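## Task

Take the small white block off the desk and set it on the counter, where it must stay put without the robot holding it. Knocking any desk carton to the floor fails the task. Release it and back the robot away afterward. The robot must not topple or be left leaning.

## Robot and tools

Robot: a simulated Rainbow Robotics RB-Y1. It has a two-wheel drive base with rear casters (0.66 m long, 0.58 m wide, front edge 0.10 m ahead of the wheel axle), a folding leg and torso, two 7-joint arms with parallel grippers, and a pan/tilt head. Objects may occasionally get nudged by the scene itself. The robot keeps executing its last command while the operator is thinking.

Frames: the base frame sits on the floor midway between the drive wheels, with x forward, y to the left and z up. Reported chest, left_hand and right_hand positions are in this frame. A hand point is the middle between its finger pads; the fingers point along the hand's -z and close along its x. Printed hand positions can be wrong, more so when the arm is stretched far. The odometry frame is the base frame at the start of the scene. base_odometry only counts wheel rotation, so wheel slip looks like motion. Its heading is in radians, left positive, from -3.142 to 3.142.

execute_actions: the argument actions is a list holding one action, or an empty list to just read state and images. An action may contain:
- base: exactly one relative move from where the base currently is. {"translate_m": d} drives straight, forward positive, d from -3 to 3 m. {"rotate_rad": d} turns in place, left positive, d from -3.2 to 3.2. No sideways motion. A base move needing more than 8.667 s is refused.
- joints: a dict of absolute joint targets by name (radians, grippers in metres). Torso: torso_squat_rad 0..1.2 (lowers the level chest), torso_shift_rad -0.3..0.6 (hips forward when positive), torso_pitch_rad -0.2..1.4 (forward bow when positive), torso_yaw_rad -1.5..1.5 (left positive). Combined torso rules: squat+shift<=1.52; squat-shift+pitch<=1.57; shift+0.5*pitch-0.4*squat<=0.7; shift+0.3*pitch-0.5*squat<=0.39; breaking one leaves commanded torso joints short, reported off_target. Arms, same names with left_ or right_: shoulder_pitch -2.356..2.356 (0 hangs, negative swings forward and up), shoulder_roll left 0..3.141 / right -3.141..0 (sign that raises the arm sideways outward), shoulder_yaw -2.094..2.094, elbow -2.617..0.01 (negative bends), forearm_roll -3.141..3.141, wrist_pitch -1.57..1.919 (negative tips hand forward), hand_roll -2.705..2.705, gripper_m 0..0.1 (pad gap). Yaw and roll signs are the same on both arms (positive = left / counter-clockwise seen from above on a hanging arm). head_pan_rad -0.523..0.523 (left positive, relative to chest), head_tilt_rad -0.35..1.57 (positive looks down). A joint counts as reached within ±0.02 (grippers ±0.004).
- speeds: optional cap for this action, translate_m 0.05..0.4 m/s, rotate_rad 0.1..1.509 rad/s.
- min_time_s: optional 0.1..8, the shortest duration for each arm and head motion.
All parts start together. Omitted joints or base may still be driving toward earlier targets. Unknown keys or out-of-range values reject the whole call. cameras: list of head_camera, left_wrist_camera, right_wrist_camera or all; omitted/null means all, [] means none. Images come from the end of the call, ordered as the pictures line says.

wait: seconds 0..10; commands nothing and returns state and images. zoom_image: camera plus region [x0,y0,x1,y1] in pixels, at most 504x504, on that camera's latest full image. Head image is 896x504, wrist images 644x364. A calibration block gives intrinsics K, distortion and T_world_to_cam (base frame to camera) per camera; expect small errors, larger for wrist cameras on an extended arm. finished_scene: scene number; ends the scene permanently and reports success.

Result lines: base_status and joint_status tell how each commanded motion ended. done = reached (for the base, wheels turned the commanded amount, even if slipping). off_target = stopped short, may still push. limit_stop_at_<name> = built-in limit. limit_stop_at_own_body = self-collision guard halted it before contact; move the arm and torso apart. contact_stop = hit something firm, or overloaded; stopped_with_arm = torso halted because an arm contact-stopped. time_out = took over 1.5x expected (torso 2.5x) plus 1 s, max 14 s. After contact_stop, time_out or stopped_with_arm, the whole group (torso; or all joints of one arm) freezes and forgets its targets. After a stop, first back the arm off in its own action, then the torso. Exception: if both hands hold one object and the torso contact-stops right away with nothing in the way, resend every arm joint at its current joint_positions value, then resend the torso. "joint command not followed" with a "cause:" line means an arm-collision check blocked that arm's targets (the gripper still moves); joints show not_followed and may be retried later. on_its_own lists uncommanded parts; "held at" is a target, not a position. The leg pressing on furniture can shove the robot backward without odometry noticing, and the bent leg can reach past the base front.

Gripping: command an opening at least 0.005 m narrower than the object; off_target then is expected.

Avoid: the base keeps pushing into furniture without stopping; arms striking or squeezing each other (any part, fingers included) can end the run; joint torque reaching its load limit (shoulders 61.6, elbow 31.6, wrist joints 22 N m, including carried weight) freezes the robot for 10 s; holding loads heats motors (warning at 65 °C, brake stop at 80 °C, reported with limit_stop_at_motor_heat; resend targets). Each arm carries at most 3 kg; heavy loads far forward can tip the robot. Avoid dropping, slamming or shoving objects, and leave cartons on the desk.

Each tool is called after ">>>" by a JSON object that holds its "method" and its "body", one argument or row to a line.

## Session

>>> {"method": "execute_actions", "body": {
  "actions": [],
  "cameras": ["all"]
}}

Scene clock: 0.00 s.
base_odometry: x=+0.000 y=+0.000 heading=+0.000 (m, m, rad; odometry frame)
base_status: not commanded
joint_positions: torso_squat_rad=+0.350 torso_shift_rad=+0.000 torso_pitch_rad=+0.001 torso_yaw_rad=+0.001 left_shoulder_pitch_rad=-0.015 left_shoulder_roll_rad=+0.021 left_shoulder_yaw_rad=-0.040 left_elbow_rad=-0.122 left_forearm_roll_rad=+0.031 left_wrist_pitch_rad=-0.046 left_hand_roll_rad=+0.036 left_gripper_m=+0.100 right_shoulder_pitch_rad=-0.029 right_shoulder_roll_rad=-0.015 right_shoulder_yaw_rad=-0.008 right_elbow_rad=-0.222 right_forearm_roll_rad=+0.016 right_wrist_pitch_rad=+0.046 right_hand_roll_rad=+0.002 right_gripper_m=+0.100 head_pan_rad=-0.001 head_tilt_rad=+0.400
joint_status: not commanded
chest: x=-0.2275 y=-0.0002 z=+1.2475 quat_wxyz=(+1.000, +0.000, +0.001, +0.000) (m; base frame)
left_hand: x=-0.1480 y=+0.2334 z=+0.5675 quat_wxyz=(+0.996, +0.007, -0.090, +0.011) (m; base frame)
right_hand: x=-0.1097 y=-0.2312 z=+0.5709 quat_wxyz=(+0.995, -0.008, -0.101, +0.011) (m; base frame)
pictures: head_camera, left_wrist_camera, right_wrist_camera
camera_calibration (this result's frames):
head_camera: T_world_to_cam=[[0.0155867, -0.999009, -0.0416946, 0.0652426], [-0.428532, 0.0310013, -0.902995, 1.27902], [0.903392, 0.0319421, -0.427624, 0.752352], [0, 0, 0, 1]] pos_world=[-0.132585, 0.00149488, 1.47939]
left_wrist_camera: T_world_to_cam=[[0.97949, 0.0620212, 0.191708, 0.0182051], [-0.0629165, -0.809728, 0.583422, -0.108719], [0.191416, -0.583518, -0.789219, 0.696732], [0, 0, 0, 1]] pos_world=[-0.158037, 0.317394, 0.609814]
right_wrist_camera: T_world_to_cam=[[-0.982354, -0.0389967, -0.18292, -0.0143999], [-0.149682, 0.750335, 0.643888, -0.182302], [0.112142, 0.659906, -0.742932, 0.67821], [0, 0, 0, 1]] pos_world=[-0.117489, -0.311329, 0.618612]
Images, in order (width x height): head_camera 896x504, left_wrist_camera 644x364, right_wrist_camera 644x364.

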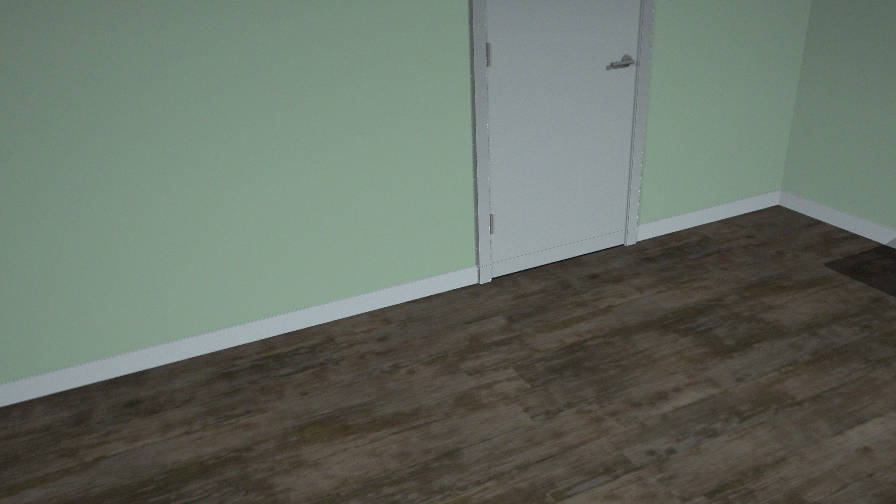

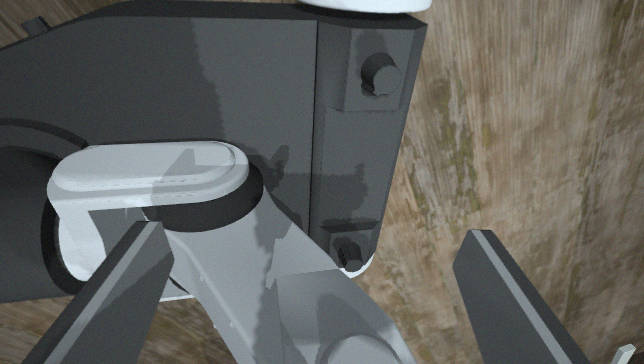

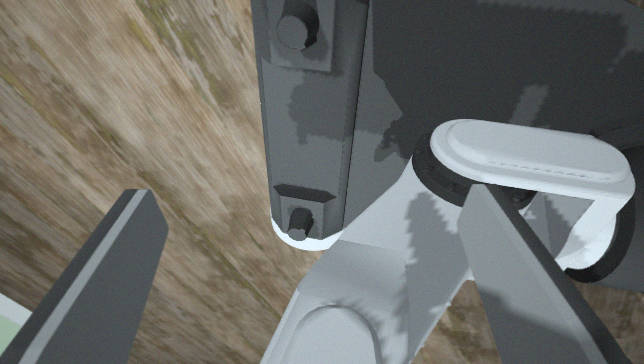

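>>> {"method": "execute_actions", "body": {
  "actions": [
    {"joints": {"head_pan_rad": -0.52, "head_tilt_rad": 0.3}}
  ],
  "cameras": ["head_camera"]
}}

Scene clock: 14.10 s.
base_odometry: x=+0.000 y=+0.000 heading=+0.000 (m, m, rad; odometry frame)
base_status: not commanded
joint_positions: torso_squat_rad=+0.350 torso_shift_rad=+0.000 torso_pitch_rad=+0.001 torso_yaw_rad=+0.001 left_shoulder_pitch_rad=-0.015 left_shoulder_roll_rad=+0.021 left_shoulder_yaw_rad=-0.040 left_elbow_rad=-0.122 left_forearm_roll_rad=+0.031 left_wrist_pitch_rad=-0.046 left_hand_roll_rad=+0.036 left_gripper_m=+0.100 right_shoulder_pitch_rad=-0.029 right_shoulder_roll_rad=-0.015 right_shoulder_yaw_rad=-0.008 right_elbow_rad=-0.222 right_forearm_roll_rad=+0.016 right_wrist_pitch_rad=+0.046 right_hand_roll_rad=+0.002 right_gripper_m=+0.100 head_pan_rad=-0.520 head_tilt_rad=+0.300
joint_status: all done
chest: x=-0.2275 y=-0.0002 z=+1.2475 quat_wxyz=(+1.000, +0.000, +0.001, +0.000) (m; base frame)
left_hand: x=-0.1480 y=+0.2334 z=+0.5675 quat_wxyz=(+0.996, +0.007, -0.090, +0.011) (m; base frame)
right_hand: x=-0.1097 y=-0.2312 z=+0.5709 quat_wxyz=(+0.995, -0.008, -0.101, +0.011) (m; base frame)
pictures: head_camera
camera_calibration (this result's frames):
head_camera: T_world_to_cam=[[-0.478851, -0.877014, -0.0393556, -0.0396223], [-0.277103, 0.193532, -0.941148, 1.36537], [0.833016, -0.439764, -0.335696, 0.604726], [0, 0, 0, 1]] pos_world=[-0.144371, -0.0330564, 1.48646]
Images, in order (width x height): head_camera 896x504.

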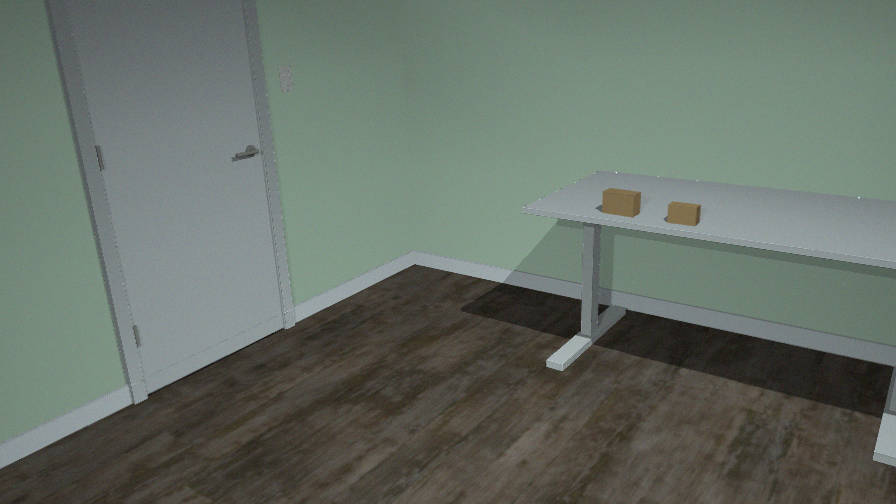

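>>> {"method": "zoom_image", "body": {
  "camera": "head_camera",
  "region": [510, 150, 896, 290]
}}

Region (510, 150, 896, 290) of head_camera's 896x504 image, scaled by 1.306, with more detail than that image has; it fills the top 183 rows of this view, and the rest is white.

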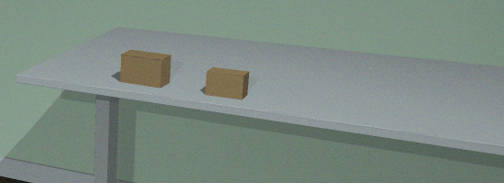

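>>> {"method": "execute_actions", "body": {
  "actions": [
    {"base": {"rotate_rad": -0.85}, "joints": {"head_pan_rad": 0.0, "head_tilt_rad": 0.3}}
  ],
  "cameras": ["head_camera"]
}}

Scene clock: 49.97 s.
base_odometry: x=+0.000 y=+0.000 heading=-0.849 (m, m, rad; odometry frame)
base_status: done
joint_positions: torso_squat_rad=+0.350 torso_shift_rad=+0.000 torso_pitch_rad=+0.001 torso_yaw_rad=+0.001 left_shoulder_pitch_rad=-0.015 left_shoulder_roll_rad=+0.021 left_shoulder_yaw_rad=-0.040 left_elbow_rad=-0.122 left_forearm_roll_rad=+0.031 left_wrist_pitch_rad=-0.046 left_hand_roll_rad=+0.036 left_gripper_m=+0.100 right_shoulder_pitch_rad=-0.029 right_shoulder_roll_rad=-0.015 right_shoulder_yaw_rad=-0.008 right_elbow_rad=-0.222 right_forearm_roll_rad=+0.016 right_wrist_pitch_rad=+0.046 right_hand_roll_rad=+0.002 right_gripper_m=+0.100 head_pan_rad=+0.000 head_tilt_rad=+0.300
joint_status: all done
chest: x=-0.2275 y=-0.0002 z=+1.2475 quat_wxyz=(+1.000, +0.000, +0.001, +0.000) (m; base frame)
left_hand: x=-0.1480 y=+0.2334 z=+0.5675 quat_wxyz=(+0.996, +0.007, -0.090, +0.011) (m; base frame)
right_hand: x=-0.1097 y=-0.2312 z=+0.5709 quat_wxyz=(+0.995, -0.008, -0.101, +0.011) (m; base frame)
pictures: head_camera
camera_calibration (this result's frames):
head_camera: T_world_to_cam=[[0.0201212, -0.998999, -0.0399418, 0.0636801], [-0.336744, 0.030844, -0.941091, 1.35301], [0.941381, 0.032386, -0.335786, 0.627213], [0, 0, 0, 1]] pos_world=[-0.13611, 0.00157128, 1.48646]
Images, in order (width x height): head_camera 896x504.

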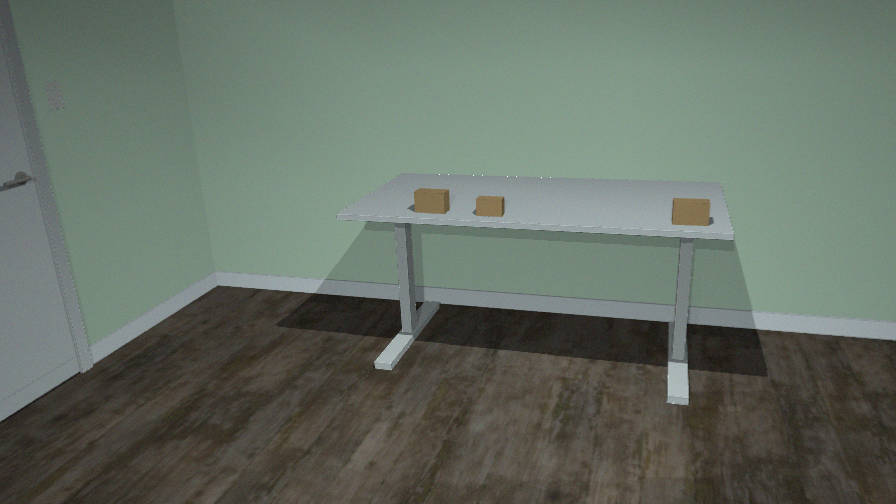

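>>> {"method": "zoom_image", "body": {
  "camera": "head_camera",
  "region": [330, 160, 750, 260]
}}

Region (330, 160, 750, 260) of head_camera's 896x504 image, scaled by 1.200, with more detail than that image has; it fills the top 120 rows of this view, and the rest is white.

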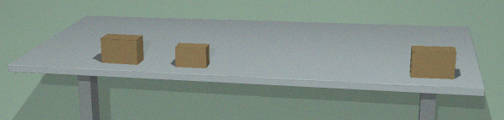

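>>> {"method": "zoom_image", "body": {
  "camera": "head_camera",
  "region": [395, 175, 525, 230]
}}

>>> {"method": "zoom_image", "body": {
  "camera": "head_camera",
  "region": [640, 175, 750, 245]
}}

Region (395, 175, 525, 230) of head_camera's 896x504 image, scaled by 3.877, with more detail than that image has; it fills the top 213 rows of this view, and the rest is white.

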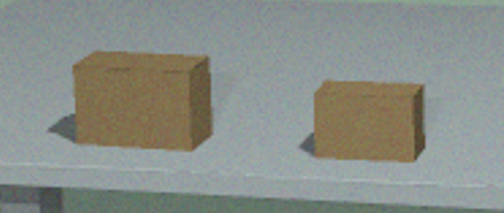

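Region (640, 175, 750, 245) of head_camera's 896x504 image, scaled by 4.582, with more detail than that image has; it fills the top 321 rows of this view, and the rest is white.

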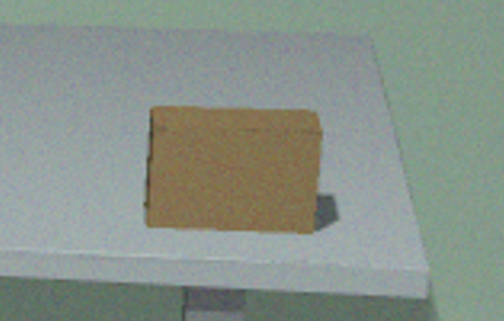

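>>> {"method": "execute_actions", "body": {
  "actions": [
    {"base": {"translate_m": 1.5}, "joints": {"head_pan_rad": -0.27, "head_tilt_rad": 0.57}}
  ],
  "cameras": ["head_camera"]
}}

Scene clock: 91.87 s.
base_odometry: x=+0.990 y=-1.127 heading=-0.850 (m, m, rad; odometry frame)
base_status: done
joint_positions: torso_squat_rad=+0.350 torso_shift_rad=+0.000 torso_pitch_rad=+0.001 torso_yaw_rad=+0.001 left_shoulder_pitch_rad=-0.015 left_shoulder_roll_rad=+0.021 left_shoulder_yaw_rad=-0.040 left_elbow_rad=-0.122 left_forearm_roll_rad=+0.031 left_wrist_pitch_rad=-0.046 left_hand_roll_rad=+0.036 left_gripper_m=+0.100 right_shoulder_pitch_rad=-0.029 right_shoulder_roll_rad=-0.015 right_shoulder_yaw_rad=-0.008 right_elbow_rad=-0.222 right_forearm_roll_rad=+0.016 right_wrist_pitch_rad=+0.046 right_hand_roll_rad=+0.002 right_gripper_m=+0.100 head_pan_rad=-0.270 head_tilt_rad=+0.570
joint_status: all done
chest: x=-0.2275 y=-0.0002 z=+1.2475 quat_wxyz=(+1.000, +0.000, +0.001, +0.000) (m; base frame)
left_hand: x=-0.1479 y=+0.2334 z=+0.5675 quat_wxyz=(+0.996, +0.007, -0.090, +0.011) (m; base frame)
right_hand: x=-0.1097 y=-0.2312 z=+0.5709 quat_wxyz=(+0.995, -0.008, -0.101, +0.011) (m; base frame)
pictures: head_camera
camera_calibration (this result's frames):
head_camera: T_world_to_cam=[[-0.257923, -0.965195, -0.0432834, 0.0114616], [-0.546617, 0.182716, -0.817205, 1.13066], [0.796672, -0.187117, -0.574719, 0.943273], [0, 0, 0, 1]] pos_world=[-0.130483, -0.0190252, 1.4666]
Images, in order (width x height): head_camera 896x504.

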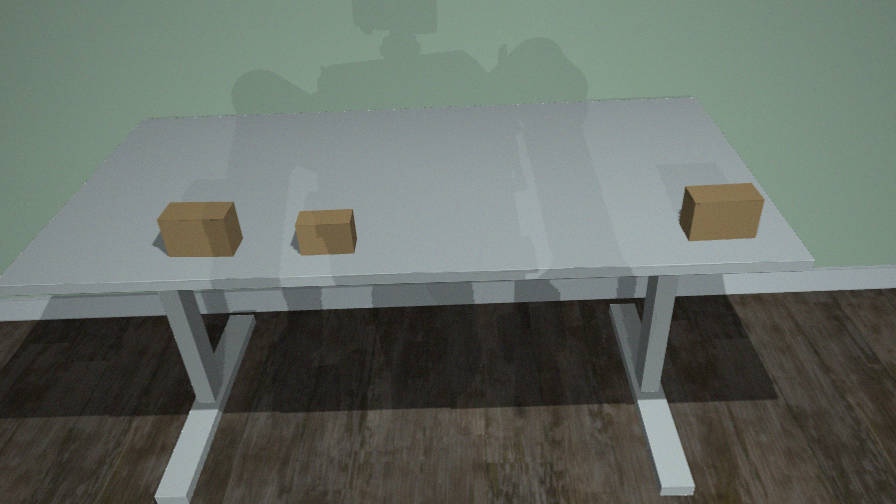

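>>> {"method": "zoom_image", "body": {
  "camera": "head_camera",
  "region": [130, 170, 380, 280]
}}

Region (130, 170, 380, 280) of head_camera's 896x504 image, scaled by 2.016, with more detail than that image has; it fills the top 222 rows of this view, and the rest is white.

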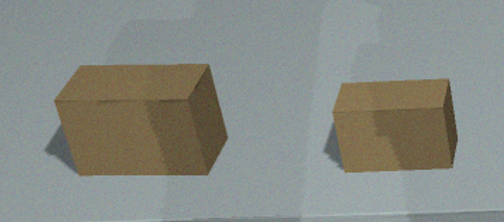

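>>> {"method": "zoom_image", "body": {
  "camera": "head_camera",
  "region": [620, 140, 830, 280]
}}

Region (620, 140, 830, 280) of head_camera's 896x504 image, scaled by 2.400, with more detail than that image has.

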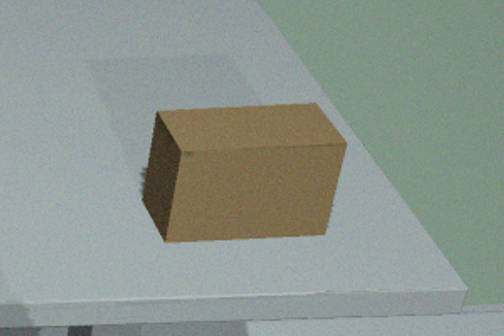

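>>> {"method": "zoom_image", "body": {
  "camera": "head_camera",
  "region": [360, 100, 700, 280]
}}

Region (360, 100, 700, 280) of head_camera's 896x504 image, scaled by 1.482, with more detail than that image has; it fills the top 267 rows of this view, and the rest is white.

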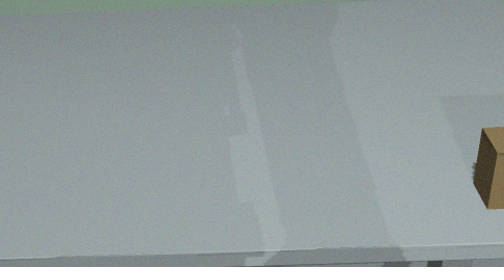

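>>> {"method": "execute_actions", "body": {
  "actions": [
    {"base": {"translate_m": 0.75}, "joints": {"head_pan_rad": 0.0, "head_tilt_rad": 0.7, "torso_pitch_rad": 0.55, "torso_squat_rad": 0.1}}
  ],
  "cameras": ["head_camera"]
}}

Scene clock: 215.20 s.
base_odometry: x=+1.484 y=-1.691 heading=-0.851 (m, m, rad; odometry frame)
base_status: done
joint_positions: torso_squat_rad=+0.100 torso_shift_rad=+0.000 torso_pitch_rad=+0.550 torso_yaw_rad=+0.001 left_shoulder_pitch_rad=-0.015 left_shoulder_roll_rad=+0.021 left_shoulder_yaw_rad=-0.040 left_elbow_rad=-0.122 left_forearm_roll_rad=+0.031 left_wrist_pitch_rad=-0.046 left_hand_roll_rad=+0.036 left_gripper_m=+0.100 right_shoulder_pitch_rad=-0.029 right_shoulder_roll_rad=-0.015 right_shoulder_yaw_rad=-0.008 right_elbow_rad=-0.222 right_forearm_roll_rad=+0.016 right_wrist_pitch_rad=+0.046 right_hand_roll_rad=+0.002 right_gripper_m=+0.100 head_pan_rad=+0.000 head_tilt_rad=+0.700
joint_status: all done
chest: x=-0.0661 y=-0.0002 z=+1.2408 quat_wxyz=(+0.962, +0.000, +0.272, +0.001) (m; base frame)
left_hand: x=-0.3531 y=+0.2334 z=+0.6191 quat_wxyz=(+0.983, +0.009, +0.183, +0.008) (m; base frame)
right_hand: x=-0.3185 y=-0.2312 z=+0.6021 quat_wxyz=(+0.985, -0.005, +0.173, +0.013) (m; base frame)
pictures: head_camera
camera_calibration (this result's frames):
head_camera: T_world_to_cam=[[-0.0203455, -0.999015, -0.039427, 0.0581007], [-0.961054, 0.0304129, -0.274681, 0.499373], [0.27561, 0.032303, -0.960727, 1.27697], [0, 0, 0, 1]] pos_world=[0.129161, 0.0016062, 1.36628]
Images, in order (width x height): head_camera 896x504.

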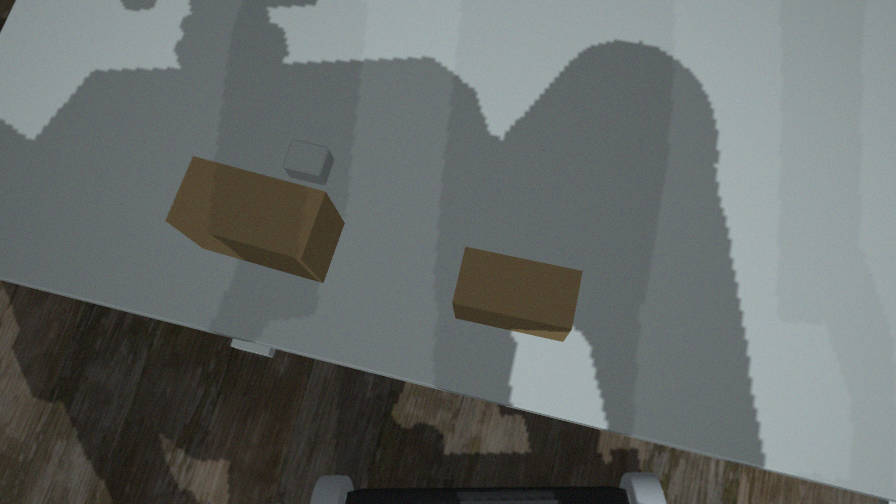

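The block is visible behind the left carton. Let me zoom in.

>>> {"method": "zoom_image", "body": {
  "camera": "head_camera",
  "region": [150, 110, 410, 300]
}}

Region (150, 110, 410, 300) of head_camera's 896x504 image, scaled by 1.938, with more detail than that image has; it fills the top 368 rows of this view, and the rest is white.

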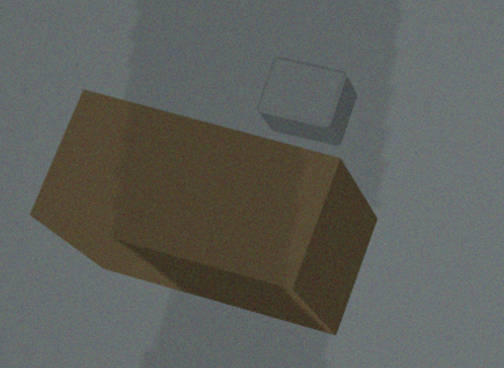

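>>> {"method": "zoom_image", "body": {
  "camera": "head_camera",
  "region": [265, 125, 355, 200]
}}

Region (265, 125, 355, 200) of head_camera's 896x504 image, scaled by 5.600, with more detail than that image has.

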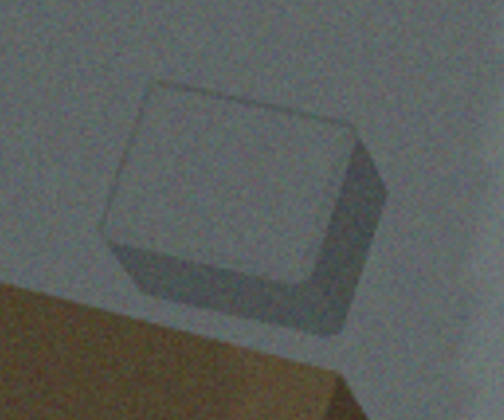

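>>> {"method": "execute_actions", "body": {
  "actions": [],
  "cameras": ["left_wrist_camera"]
}}

Scene clock: 256.77 s.
base_odometry: x=+1.484 y=-1.691 heading=-0.851 (m, m, rad; odometry frame)
base_status: done
joint_positions: torso_squat_rad=+0.100 torso_shift_rad=+0.000 torso_pitch_rad=+0.550 torso_yaw_rad=+0.001 left_shoulder_pitch_rad=-0.015 left_shoulder_roll_rad=+0.021 left_shoulder_yaw_rad=-0.040 left_elbow_rad=-0.122 left_forearm_roll_rad=+0.031 left_wrist_pitch_rad=-0.046 left_hand_roll_rad=+0.036 left_gripper_m=+0.100 right_shoulder_pitch_rad=-0.029 right_shoulder_roll_rad=-0.015 right_shoulder_yaw_rad=-0.008 right_elbow_rad=-0.222 right_forearm_roll_rad=+0.016 right_wrist_pitch_rad=+0.046 right_hand_roll_rad=+0.002 right_gripper_m=+0.100 head_pan_rad=+0.000 head_tilt_rad=+0.700
joint_status: all done
chest: x=-0.0661 y=-0.0002 z=+1.2408 quat_wxyz=(+0.962, +0.000, +0.272, +0.001) (m; base frame)
left_hand: x=-0.3531 y=+0.2334 z=+0.6191 quat_wxyz=(+0.983, +0.009, +0.183, +0.008) (m; base frame)
right_hand: x=-0.3185 y=-0.2312 z=+0.6021 quat_wxyz=(+0.985, -0.005, +0.172, +0.013) (m; base frame)
pictures: left_wrist_camera
camera_calibration (this result's frames):
left_wrist_camera: T_world_to_cam=[[0.935618, 0.0621932, -0.347492, 0.527507], [0.250864, -0.809693, 0.530532, -0.00823481], [-0.248367, -0.583548, -0.773166, 0.611549], [0, 0, 0, 1]] pos_world=[-0.339591, 0.317393, 0.660502]
Images, in order (width x height): left_wrist_camera 644x364.

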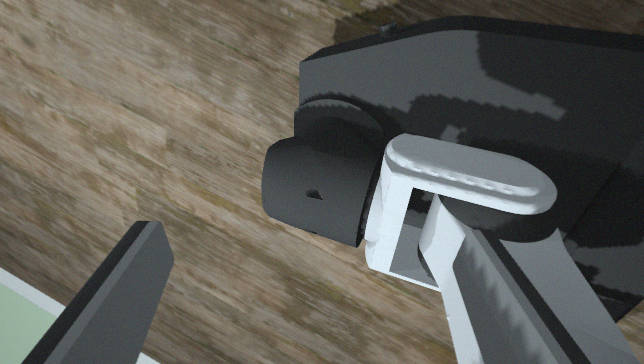

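>>> {"method": "execute_actions", "body": {
  "actions": [
    {"base": {"translate_m": -0.15}, "joints": {"left_shoulder_pitch_rad": -0.4, "left_shoulder_roll_rad": 0.248, "left_shoulder_yaw_rad": 0.0, "left_elbow_rad": -2.2, "left_forearm_roll_rad": 0.213, "left_wrist_pitch_rad": 1.734, "left_hand_roll_rad": -1.563, "left_gripper_m": 0.08}, "min_time_s": 2.6}
  ],
  "cameras": []
}}

Scene clock: 379.67 s.
base_odometry: x=+1.385 y=-1.578 heading=-0.849 (m, m, rad; odometry frame)
base_status: done
joint_positions: torso_squat_rad=+0.100 torso_shift_rad=+0.000 torso_pitch_rad=+0.550 torso_yaw_rad=+0.001 left_shoulder_pitch_rad=-0.400 left_shoulder_roll_rad=+0.248 left_shoulder_yaw_rad=+0.000 left_elbow_rad=-2.200 left_forearm_roll_rad=+0.213 left_wrist_pitch_rad=+1.734 left_hand_roll_rad=-1.563 left_gripper_m=+0.080 right_shoulder_pitch_rad=-0.029 right_shoulder_roll_rad=-0.015 right_shoulder_yaw_rad=-0.008 right_elbow_rad=-0.222 right_forearm_roll_rad=+0.016 right_wrist_pitch_rad=+0.046 right_hand_roll_rad=+0.002 right_gripper_m=+0.100 head_pan_rad=+0.000 head_tilt_rad=+0.700
joint_status: all done
chest: x=-0.0663 y=-0.0002 z=+1.2408 quat_wxyz=(+0.962, +0.000, +0.271, +0.001) (m; base frame)
left_hand: x=+0.2673 y=+0.2031 z=+0.8991 quat_wxyz=(+0.605, +0.087, -0.111, -0.783) (m; base frame)
right_hand: x=-0.3187 y=-0.2312 z=+0.6021 quat_wxyz=(+0.985, -0.005, +0.172, +0.013) (m; base frame)
pictures: none
No camera images: the call's "cameras" was empty. Leave "cameras" out to get every camera's image.

>>> {"method": "execute_actions", "body": {
  "actions": [
    {"base": {"translate_m": 0.15}, "joints": {"left_shoulder_pitch_rad": -1.157}}
  ],
  "cameras": []
}}

>>> {"method": "execute_actions", "body": {
  "actions": [
    {"joints": {"left_elbow_rad": -1.173}}
  ],
  "cameras": ["head_camera", "left_wrist_camera"]
}}

Scene clock: 387.33 s.
base_odometry: x=+1.484 y=-1.691 heading=-0.850 (m, m, rad; odometry frame)
base_status: done
joint_positions: torso_squat_rad=+0.100 torso_shift_rad=+0.000 torso_pitch_rad=+0.550 torso_yaw_rad=+0.001 left_shoulder_pitch_rad=-1.157 left_shoulder_roll_rad=+0.248 left_shoulder_yaw_rad=+0.000 left_elbow_rad=-2.200 left_forearm_roll_rad=+0.213 left_wrist_pitch_rad=+1.734 left_hand_roll_rad=-1.563 left_gripper_m=+0.080 right_shoulder_pitch_rad=-0.029 right_shoulder_roll_rad=-0.015 right_shoulder_yaw_rad=-0.008 right_elbow_rad=-0.222 right_forearm_roll_rad=+0.016 right_wrist_pitch_rad=+0.046 right_hand_roll_rad=+0.002 right_gripper_m=+0.100 head_pan_rad=+0.000 head_tilt_rad=+0.700
joint_status: all done
chest: x=-0.0662 y=-0.0002 z=+1.2408 quat_wxyz=(+0.962, +0.000, +0.272, +0.001) (m; base frame)
left_hand: x=+0.4450 y=+0.0776 z=+1.1949 quat_wxyz=(+0.445, +0.301, -0.374, -0.756) (m; base frame)
right_hand: x=-0.3186 y=-0.2312 z=+0.6021 quat_wxyz=(+0.985, -0.005, +0.172, +0.013) (m; base frame)
pictures: none
No camera images: the call's "cameras" was empty. Leave "cameras" out to get every camera's image.

Scene clock: 388.97 s.
base_odometry: x=+1.484 y=-1.691 heading=-0.850 (m, m, rad; odometry frame)
base_status: not commanded
joint_positions: torso_squat_rad=+0.100 torso_shift_rad=+0.000 torso_pitch_rad=+0.550 torso_yaw_rad=+0.001 left_shoulder_pitch_rad=-1.157 left_shoulder_roll_rad=+0.248 left_shoulder_yaw_rad=+0.000 left_elbow_rad=-1.173 left_forearm_roll_rad=+0.213 left_wrist_pitch_rad=+1.734 left_hand_roll_rad=-1.563 left_gripper_m=+0.080 right_shoulder_pitch_rad=-0.029 right_shoulder_roll_rad=-0.015 right_shoulder_yaw_rad=-0.008 right_elbow_rad=-0.222 right_forearm_roll_rad=+0.016 right_wrist_pitch_rad=+0.046 right_hand_roll_rad=+0.002 right_gripper_m=+0.100 head_pan_rad=+0.000 head_tilt_rad=+0.700
joint_status: all done
chest: x=-0.0662 y=-0.0002 z=+1.2408 quat_wxyz=(+0.962, +0.000, +0.272, +0.001) (m; base frame)
left_hand: x=+0.4046 y=+0.1576 z=+0.8786 quat_wxyz=(+0.605, +0.001, +0.000, -0.796) (m; base frame)
right_hand: x=-0.3186 y=-0.2312 z=+0.6021 quat_wxyz=(+0.985, -0.005, +0.172, +0.013) (m; base frame)
pictures: head_camera, left_wrist_camera
camera_calibration (this result's frames):
head_camera: T_world_to_cam=[[-0.0203194, -0.999016, -0.0394245, 0.0581], [-0.961029, 0.0303903, -0.274773, 0.4994], [0.275701, 0.0323049, -0.960701, 1.27698], [0, 0, 0, 1]] pos_world=[0.129053, 0.00161315, 1.36631]
left_wrist_camera: T_world_to_cam=[[-0.226553, -0.973946, 0.0101002, 0.232808], [-0.779736, 0.187572, 0.597351, -0.196154], [-0.583682, 0.127456, -0.801916, 1.005], [0, 0, 0, 1]] pos_world=[0.486399, 0.135441, 0.920751]
Images, in order (width x height): head_camera 896x504, left_wrist_camera 644x364.

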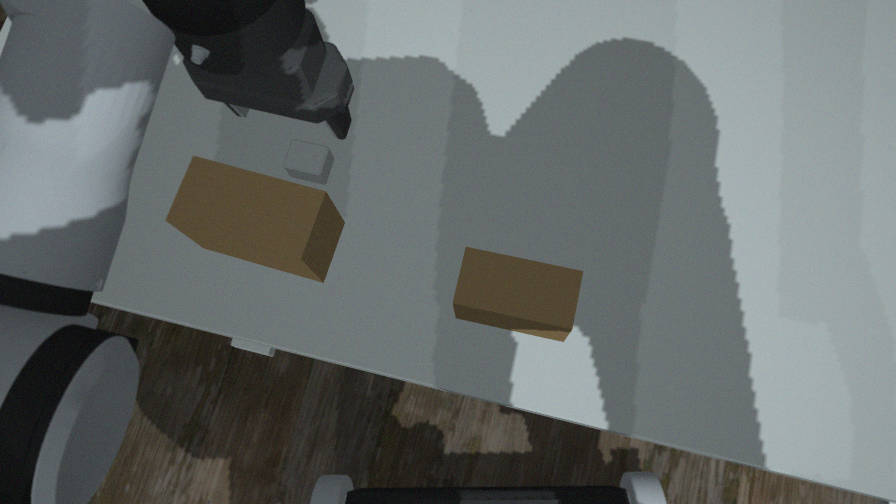

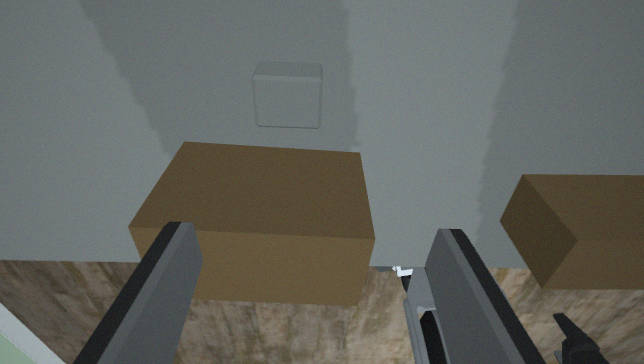

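>>> {"method": "zoom_image", "body": {
  "camera": "left_wrist_camera",
  "region": [230, 45, 350, 145]
}}

Region (230, 45, 350, 145) of left_wrist_camera's 644x364 image, scaled by 4.200, with more detail than that image has.

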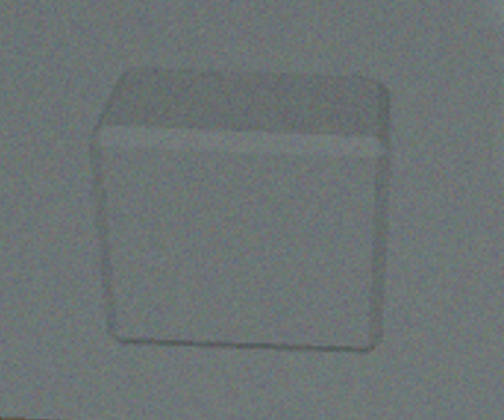

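>>> {"method": "execute_actions", "body": {
  "actions": [
    {"joints": {"torso_squat_rad": 0.485, "left_shoulder_pitch_rad": -1.2306, "left_shoulder_roll_rad": 0.2877, "left_shoulder_yaw_rad": 0.0, "left_elbow_rad": -1.0273, "left_forearm_roll_rad": 0.2481, "left_wrist_pitch_rad": 1.6666, "left_hand_roll_rad": -1.5926}}
  ],
  "cameras": ["left_wrist_camera"]
}}

Scene clock: 501.00 s.
base_odometry: x=+1.484 y=-1.691 heading=-0.850 (m, m, rad; odometry frame)
base_status: not commanded
joint_positions: torso_squat_rad=+0.485 torso_shift_rad=+0.000 torso_pitch_rad=+0.550 torso_yaw_rad=+0.001 left_shoulder_pitch_rad=-1.231 left_shoulder_roll_rad=+0.288 left_shoulder_yaw_rad=+0.000 left_elbow_rad=-1.027 left_forearm_roll_rad=+0.248 left_wrist_pitch_rad=+1.667 left_hand_roll_rad=-1.593 left_gripper_m=+0.080 right_shoulder_pitch_rad=-0.029 right_shoulder_roll_rad=-0.015 right_shoulder_yaw_rad=-0.008 right_elbow_rad=-0.222 right_forearm_roll_rad=+0.016 right_wrist_pitch_rad=+0.046 right_hand_roll_rad=+0.002 right_gripper_m=+0.100 head_pan_rad=+0.000 head_tilt_rad=+0.700
joint_status: all done
chest: x=-0.0663 y=-0.0002 z=+1.1636 quat_wxyz=(+0.962, +0.000, +0.271, +0.001) (m; base frame)
left_hand: x=+0.4234 y=+0.1694 z=+0.7998 quat_wxyz=(+0.605, +0.000, +0.000, -0.796) (m; base frame)
right_hand: x=-0.3186 y=-0.2312 z=+0.5248 quat_wxyz=(+0.985, -0.005, +0.172, +0.013) (m; base frame)
pictures: left_wrist_camera
camera_calibration (this result's frames):
left_wrist_camera: T_world_to_cam=[[-0.22717, -0.973795, 0.010804, 0.248972], [-0.779519, 0.188476, 0.59735, -0.136924], [-0.583733, 0.127278, -0.801908, 0.951345], [0, 0, 0, 1]] pos_world=[0.505155, 0.147169, 0.841992]
Images, in order (width x height): left_wrist_camera 644x364.

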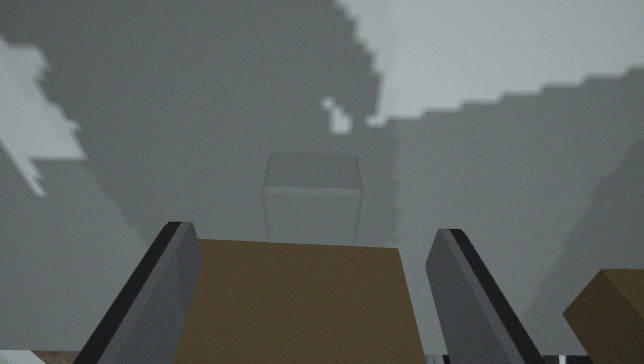

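>>> {"method": "zoom_image", "body": {
  "camera": "left_wrist_camera",
  "region": [240, 135, 400, 265]
}}

Region (240, 135, 400, 265) of left_wrist_camera's 644x364 image, scaled by 3.150, with more detail than that image has; it fills the top 410 rows of this view, and the rest is white.

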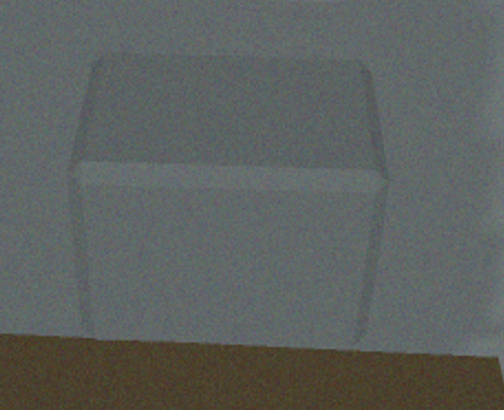

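>>> {"method": "execute_actions", "body": {
  "actions": [
    {"joints": {"torso_squat_rad": 0.6, "left_shoulder_pitch_rad": -1.2072, "left_shoulder_roll_rad": 0.2923, "left_shoulder_yaw_rad": 0.0, "left_elbow_rad": -1.0956, "left_forearm_roll_rad": 0.2523, "left_wrist_pitch_rad": 1.711, "left_hand_roll_rad": -1.5848}}
  ],
  "cameras": ["left_wrist_camera"]
}}

Scene clock: 572.80 s.
base_odometry: x=+1.484 y=-1.691 heading=-0.850 (m, m, rad; odometry frame)
base_status: not commanded
joint_positions: torso_squat_rad=+0.600 torso_shift_rad=+0.000 torso_pitch_rad=+0.550 torso_yaw_rad=+0.001 left_shoulder_pitch_rad=-1.208 left_shoulder_roll_rad=+0.292 left_shoulder_yaw_rad=+0.000 left_elbow_rad=-1.096 left_forearm_roll_rad=+0.252 left_wrist_pitch_rad=+1.711 left_hand_roll_rad=-1.585 left_gripper_m=+0.080 right_shoulder_pitch_rad=-0.029 right_shoulder_roll_rad=-0.015 right_shoulder_yaw_rad=-0.008 right_elbow_rad=-0.222 right_forearm_roll_rad=+0.016 right_wrist_pitch_rad=+0.046 right_hand_roll_rad=+0.002 right_gripper_m=+0.100 head_pan_rad=+0.000 head_tilt_rad=+0.700
joint_status: all done
chest: x=-0.0663 y=-0.0002 z=+1.1221 quat_wxyz=(+0.962, +0.000, +0.271, +0.001) (m; base frame)
left_hand: x=+0.4190 y=+0.1709 z=+0.7659 quat_wxyz=(+0.605, +0.000, +0.000, -0.796) (m; base frame)
right_hand: x=-0.3186 y=-0.2311 z=+0.4833 quat_wxyz=(+0.985, -0.005, +0.172, +0.013) (m; base frame)
pictures: left_wrist_camera
camera_calibration (this result's frames):
left_wrist_camera: T_world_to_cam=[[-0.227277, -0.973771, 0.0107253, 0.249922], [-0.779683, 0.188554, 0.597111, -0.120183], [-0.583472, 0.127348, -0.802087, 0.921378], [0, 0, 0, 1]] pos_world=[0.500695, 0.148693, 0.808107]
Images, in order (width x height): left_wrist_camera 644x364.

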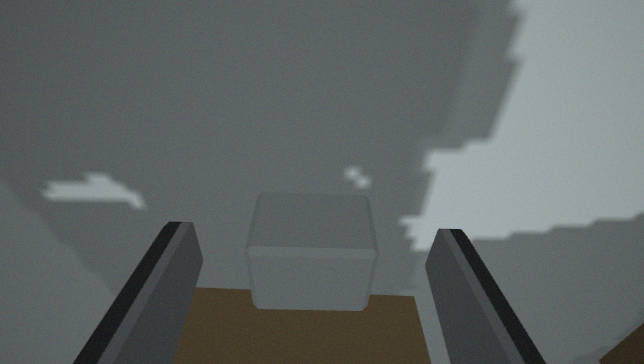

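>>> {"method": "execute_actions", "body": {
  "actions": [
    {"joints": {"left_gripper_m": 0.025}}
  ],
  "cameras": ["left_wrist_camera"]
}}

Scene clock: 576.40 s.
base_odometry: x=+1.484 y=-1.691 heading=-0.850 (m, m, rad; odometry frame)
base_status: not commanded
joint_positions: torso_squat_rad=+0.600 torso_shift_rad=+0.000 torso_pitch_rad=+0.550 torso_yaw_rad=+0.001 left_shoulder_pitch_rad=-1.208 left_shoulder_roll_rad=+0.292 left_shoulder_yaw_rad=+0.000 left_elbow_rad=-1.096 left_forearm_roll_rad=+0.252 left_wrist_pitch_rad=+1.711 left_hand_roll_rad=-1.585 left_gripper_m=+0.039 right_shoulder_pitch_rad=-0.029 right_shoulder_roll_rad=-0.015 right_shoulder_yaw_rad=-0.008 right_elbow_rad=-0.222 right_forearm_roll_rad=+0.016 right_wrist_pitch_rad=+0.046 right_hand_roll_rad=+0.002 right_gripper_m=+0.100 head_pan_rad=+0.000 head_tilt_rad=+0.700
joint_status: left_gripper_m off_target (ended at +0.039, target +0.025)
chest: x=-0.0663 y=-0.0002 z=+1.1221 quat_wxyz=(+0.962, +0.000, +0.271, +0.001) (m; base frame)
left_hand: x=+0.4190 y=+0.1709 z=+0.7659 quat_wxyz=(+0.605, +0.000, +0.000, -0.796) (m; base frame)
right_hand: x=-0.3186 y=-0.2311 z=+0.4833 quat_wxyz=(+0.985, -0.005, +0.172, +0.013) (m; base frame)
pictures: left_wrist_camera
camera_calibration (this result's frames):
left_wrist_camera: T_world_to_cam=[[-0.227278, -0.973771, 0.0107254, 0.249922], [-0.779683, 0.188554, 0.597111, -0.120183], [-0.583472, 0.127348, -0.802087, 0.921378], [0, 0, 0, 1]] pos_world=[0.500695, 0.148693, 0.808107]
Images, in order (width x height): left_wrist_camera 644x364.

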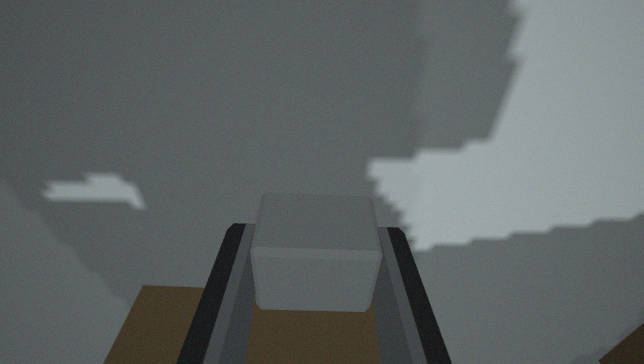

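>>> {"method": "execute_actions", "body": {
  "actions": [
    {"joints": {"torso_squat_rad": 0.1, "torso_pitch_rad": 0.25, "left_gripper_m": 0.025, "head_tilt_rad": 0.75}}
  ],
  "cameras": ["head_camera"]
}}

Scene clock: 617.47 s.
base_odometry: x=+1.484 y=-1.691 heading=-0.850 (m, m, rad; odometry frame)
base_status: not commanded
joint_positions: torso_squat_rad=+0.100 torso_shift_rad=+0.000 torso_pitch_rad=+0.250 torso_yaw_rad=+0.001 left_shoulder_pitch_rad=-1.207 left_shoulder_roll_rad=+0.292 left_shoulder_yaw_rad=+0.000 left_elbow_rad=-1.096 left_forearm_roll_rad=+0.252 left_wrist_pitch_rad=+1.711 left_hand_roll_rad=-1.585 left_gripper_m=+0.039 right_shoulder_pitch_rad=-0.029 right_shoulder_roll_rad=-0.015 right_shoulder_yaw_rad=-0.008 right_elbow_rad=-0.222 right_forearm_roll_rad=+0.016 right_wrist_pitch_rad=+0.046 right_hand_roll_rad=+0.002 right_gripper_m=+0.100 head_pan_rad=+0.000 head_tilt_rad=+0.750
joint_status: left_gripper_m off_target (ended at +0.039, target +0.025); the others done
chest: x=-0.1515 y=-0.0002 z=+1.2768 quat_wxyz=(+0.992, +0.000, +0.125, +0.000) (m; base frame)
left_hand: x=+0.4174 y=+0.1708 z=+1.0798 quat_wxyz=(+0.598, +0.119, -0.090, -0.787) (m; base frame)
right_hand: x=-0.2039 y=-0.2312 z=+0.5920 quat_wxyz=(+1.000, -0.007, +0.023, +0.012) (m; base frame)
pictures: head_camera
camera_calibration (this result's frames):
head_camera: T_world_to_cam=[[-0.00999077, -0.999017, -0.0431925, 0.064213], [-0.863119, 0.0304258, -0.504084, 0.728829], [0.504903, 0.0322441, -0.862574, 1.25248], [0, 0, 0, 1]] pos_world=[-0.0026741, 0.00158957, 1.45052]
Images, in order (width x height): head_camera 896x504.

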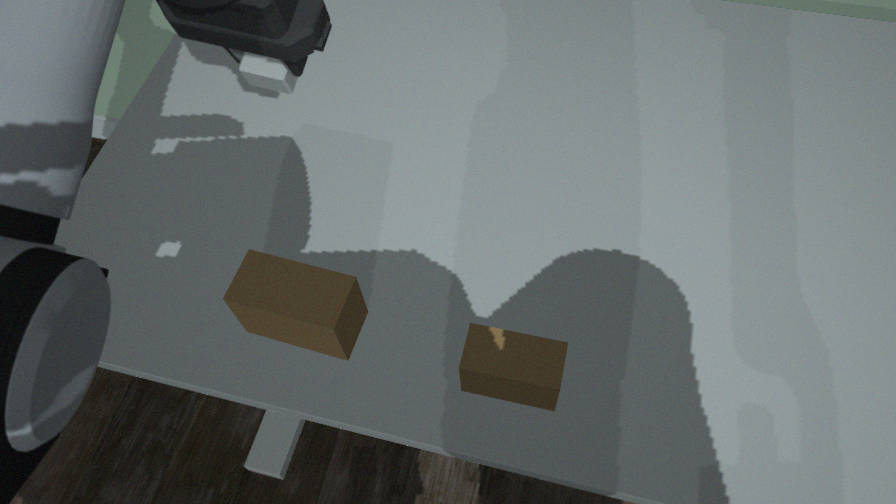

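>>> {"method": "execute_actions", "body": {
  "actions": [
    {"base": {"translate_m": -0.55}, "joints": {"left_shoulder_pitch_rad": -1.01, "left_shoulder_roll_rad": 0.17, "left_shoulder_yaw_rad": 0.0, "left_elbow_rad": -1.193, "left_forearm_roll_rad": 0.215, "left_wrist_pitch_rad": 1.85, "left_hand_roll_rad": -1.561, "left_gripper_m": 0.025, "head_tilt_rad": 0.1}}
  ],
  "cameras": []
}}

>>> {"method": "execute_actions", "body": {
  "actions": [
    {"base": {"rotate_rad": 2.4}, "joints": {"head_pan_rad": 0.3}}
  ],
  "cameras": ["head_camera"]
}}

Scene clock: 632.03 s.
base_odometry: x=+1.121 y=-1.278 heading=-0.852 (m, m, rad; odometry frame)
base_status: done
joint_positions: torso_squat_rad=+0.100 torso_shift_rad=+0.000 torso_pitch_rad=+0.250 torso_yaw_rad=+0.001 left_shoulder_pitch_rad=-1.010 left_shoulder_roll_rad=+0.170 left_shoulder_yaw_rad=+0.000 left_elbow_rad=-1.193 left_forearm_roll_rad=+0.215 left_wrist_pitch_rad=+1.850 left_hand_roll_rad=-1.561 left_gripper_m=+0.039 right_shoulder_pitch_rad=-0.029 right_shoulder_roll_rad=-0.015 right_shoulder_yaw_rad=-0.008 right_elbow_rad=-0.222 right_forearm_roll_rad=+0.016 right_wrist_pitch_rad=+0.046 right_hand_roll_rad=+0.002 right_gripper_m=+0.100 head_pan_rad=+0.000 head_tilt_rad=+0.100
joint_status: left_gripper_m off_target (ended at +0.039, target +0.025); the others done
chest: x=-0.1515 y=-0.0002 z=+1.2768 quat_wxyz=(+0.992, +0.000, +0.125, +0.000) (m; base frame)
left_hand: x=+0.3300 y=+0.1475 z=+0.9928 quat_wxyz=(+0.604, +0.015, -0.019, -0.796) (m; base frame)
right_hand: x=-0.2038 y=-0.2312 z=+0.5920 quat_wxyz=(+1.000, -0.007, +0.023, +0.012) (m; base frame)
pictures: none
No camera images: the call's "cameras" was empty. Leave "cameras" out to get every camera's image.

Scene clock: 636.77 s.
base_odometry: x=+1.121 y=-1.278 heading=+1.548 (m, m, rad; odometry frame)
base_status: done
joint_positions: torso_squat_rad=+0.100 torso_shift_rad=+0.000 torso_pitch_rad=+0.250 torso_yaw_rad=+0.001 left_shoulder_pitch_rad=-1.010 left_shoulder_roll_rad=+0.170 left_shoulder_yaw_rad=+0.000 left_elbow_rad=-1.193 left_forearm_roll_rad=+0.215 left_wrist_pitch_rad=+1.850 left_hand_roll_rad=-1.561 left_gripper_m=+0.039 right_shoulder_pitch_rad=-0.029 right_shoulder_roll_rad=-0.015 right_shoulder_yaw_rad=-0.008 right_elbow_rad=-0.222 right_forearm_roll_rad=+0.016 right_wrist_pitch_rad=+0.046 right_hand_roll_rad=+0.002 right_gripper_m=+0.100 head_pan_rad=+0.300 head_tilt_rad=+0.100
joint_status: all done
chest: x=-0.1515 y=-0.0002 z=+1.2768 quat_wxyz=(+0.992, +0.000, +0.125, +0.000) (m; base frame)
left_hand: x=+0.3300 y=+0.1475 z=+0.9928 quat_wxyz=(+0.604, +0.015, -0.019, -0.796) (m; base frame)
right_hand: x=-0.2038 y=-0.2312 z=+0.5920 quat_wxyz=(+1.000, -0.007, +0.023, +0.012) (m; base frame)
pictures: head_camera
camera_calibration (this result's frames):
head_camera: T_world_to_cam=[[0.303041, -0.946165, -0.113742, 0.192828], [-0.384827, -0.012308, -0.922907, 1.38108], [0.871822, 0.32345, -0.36784, 0.557237], [0, 0, 0, 1]] pos_world=[-0.0127696, 0.0192073, 1.50151]
Images, in order (width x height): head_camera 896x504.

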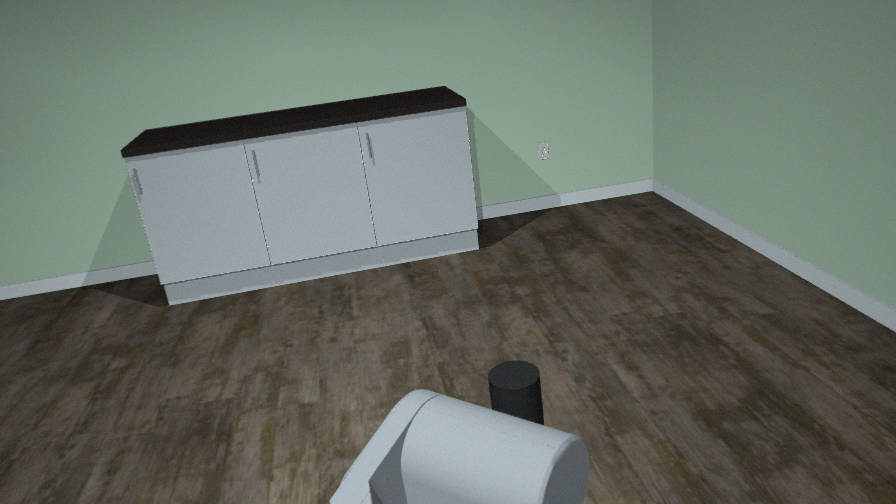

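>>> {"method": "zoom_image", "body": {
  "camera": "head_camera",
  "region": [110, 200, 500, 320]
}}

Region (110, 200, 500, 320) of head_camera's 896x504 image, scaled by 1.292, with more detail than that image has; it fills the top 155 rows of this view, and the rest is white.

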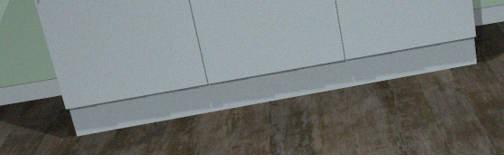

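>>> {"method": "zoom_image", "body": {
  "camera": "head_camera",
  "region": [140, 270, 230, 320]
}}

>>> {"method": "zoom_image", "body": {
  "camera": "head_camera",
  "region": [420, 215, 510, 265]
}}

Region (140, 270, 230, 320) of head_camera's 896x504 image, scaled by 5.600, with more detail than that image has.

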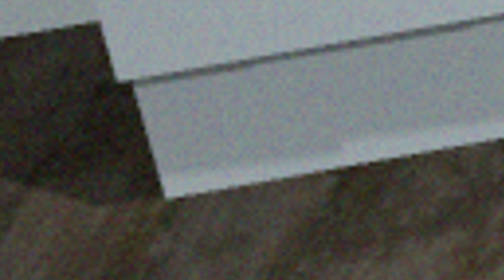

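Region (420, 215, 510, 265) of head_camera's 896x504 image, scaled by 5.600, with more detail than that image has.

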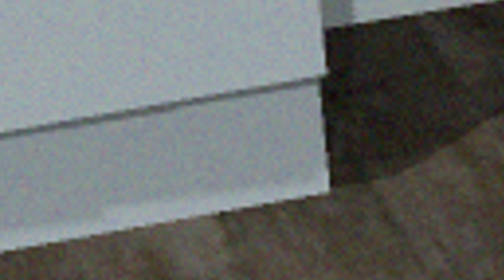

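>>> {"method": "execute_actions", "body": {
  "actions": [
    {"base": {"rotate_rad": 0.51}, "joints": {"head_pan_rad": 0.0, "head_tilt_rad": 0.3}}
  ],
  "cameras": []
}}

>>> {"method": "execute_actions", "body": {
  "actions": [
    {"base": {"translate_m": 2.6}}
  ],
  "cameras": ["head_camera"]
}}

Scene clock: 665.50 s.
base_odometry: x=+1.121 y=-1.278 heading=+2.057 (m, m, rad; odometry frame)
base_status: done
joint_positions: torso_squat_rad=+0.100 torso_shift_rad=+0.000 torso_pitch_rad=+0.250 torso_yaw_rad=+0.001 left_shoulder_pitch_rad=-1.010 left_shoulder_roll_rad=+0.170 left_shoulder_yaw_rad=+0.000 left_elbow_rad=-1.193 left_forearm_roll_rad=+0.215 left_wrist_pitch_rad=+1.850 left_hand_roll_rad=-1.561 left_gripper_m=+0.039 right_shoulder_pitch_rad=-0.029 right_shoulder_roll_rad=-0.015 right_shoulder_yaw_rad=-0.008 right_elbow_rad=-0.222 right_forearm_roll_rad=+0.016 right_wrist_pitch_rad=+0.046 right_hand_roll_rad=+0.002 right_gripper_m=+0.100 head_pan_rad=+0.000 head_tilt_rad=+0.300
joint_status: all done
chest: x=-0.1515 y=-0.0002 z=+1.2768 quat_wxyz=(+0.992, +0.000, +0.125, +0.000) (m; base frame)
left_hand: x=+0.3300 y=+0.1474 z=+0.9928 quat_wxyz=(+0.604, +0.015, -0.019, -0.796) (m; base frame)
right_hand: x=-0.2038 y=-0.2312 z=+0.5920 quat_wxyz=(+1.000, -0.007, +0.023, +0.012) (m; base frame)
pictures: none
No camera images: the call's "cameras" was empty. Leave "cameras" out to get every camera's image.

Scene clock: 673.67 s.
base_odometry: x=-0.095 y=+1.020 heading=+2.058 (m, m, rad; odometry frame)
base_status: done
joint_positions: torso_squat_rad=+0.100 torso_shift_rad=+0.000 torso_pitch_rad=+0.250 torso_yaw_rad=+0.001 left_shoulder_pitch_rad=-1.010 left_shoulder_roll_rad=+0.170 left_shoulder_yaw_rad=+0.000 left_elbow_rad=-1.193 left_forearm_roll_rad=+0.215 left_wrist_pitch_rad=+1.850 left_hand_roll_rad=-1.561 left_gripper_m=+0.039 right_shoulder_pitch_rad=-0.029 right_shoulder_roll_rad=-0.015 right_shoulder_yaw_rad=-0.008 right_elbow_rad=-0.222 right_forearm_roll_rad=+0.016 right_wrist_pitch_rad=+0.046 right_hand_roll_rad=+0.002 right_gripper_m=+0.100 head_pan_rad=+0.000 head_tilt_rad=+0.300
joint_status: not commanded
chest: x=-0.1514 y=-0.0002 z=+1.2768 quat_wxyz=(+0.992, +0.000, +0.125, +0.000) (m; base frame)
left_hand: x=+0.3301 y=+0.1474 z=+0.9928 quat_wxyz=(+0.604, +0.015, -0.019, -0.796) (m; base frame)
right_hand: x=-0.2037 y=-0.2312 z=+0.5920 quat_wxyz=(+1.000, -0.007, +0.023, +0.012) (m; base frame)
pictures: head_camera
camera_calibration (this result's frames):
head_camera: T_world_to_cam=[[0.00983175, -0.998996, -0.0437035, 0.0665296], [-0.557992, 0.0307871, -0.829275, 1.22996], [0.829788, 0.0325394, -0.557129, 0.831075], [0, 0, 0, 1]] pos_world=[-0.00396126, 0.00155325, 1.4859]
Images, in order (width x height): head_camera 896x504.

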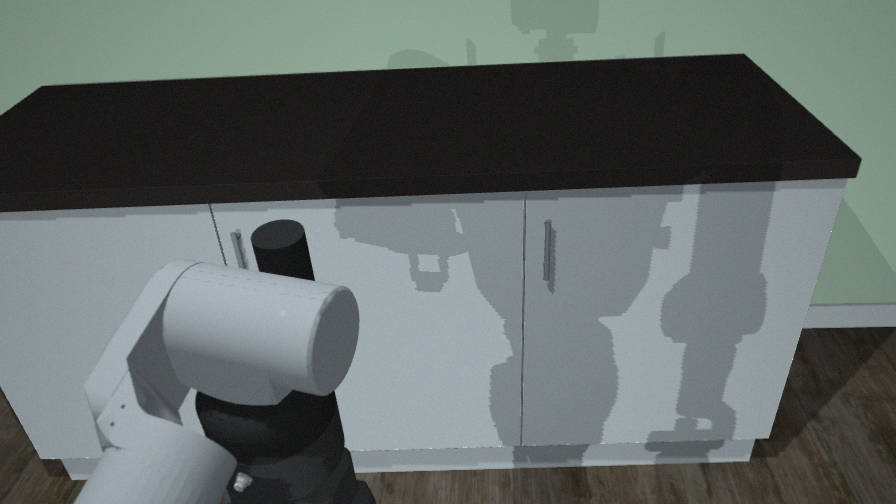

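>>> {"method": "zoom_image", "body": {
  "camera": "head_camera",
  "region": [380, 410, 800, 504]
}}

Region (380, 410, 800, 504) of head_camera's 896x504 image, scaled by 1.200, with more detail than that image has; it fills the top 113 rows of this view, and the rest is white.

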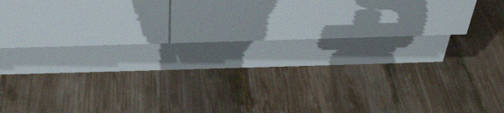

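>>> {"method": "zoom_image", "body": {
  "camera": "head_camera",
  "region": [690, 430, 790, 480]
}}

>>> {"method": "zoom_image", "body": {
  "camera": "head_camera",
  "region": [380, 440, 480, 490]
}}

Region (690, 430, 790, 480) of head_camera's 896x504 image, scaled by 5.040, with more detail than that image has.

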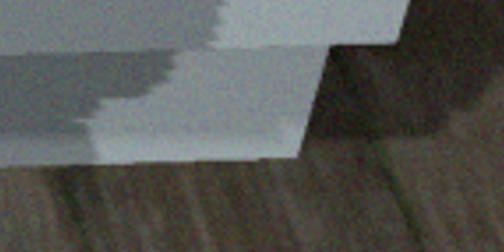

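Region (380, 440, 480, 490) of head_camera's 896x504 image, scaled by 5.040, with more detail than that image has.

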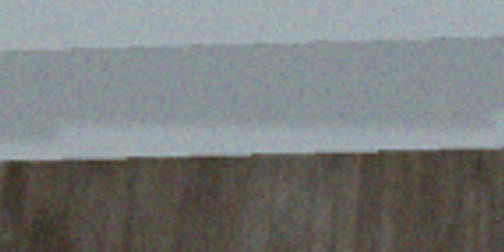

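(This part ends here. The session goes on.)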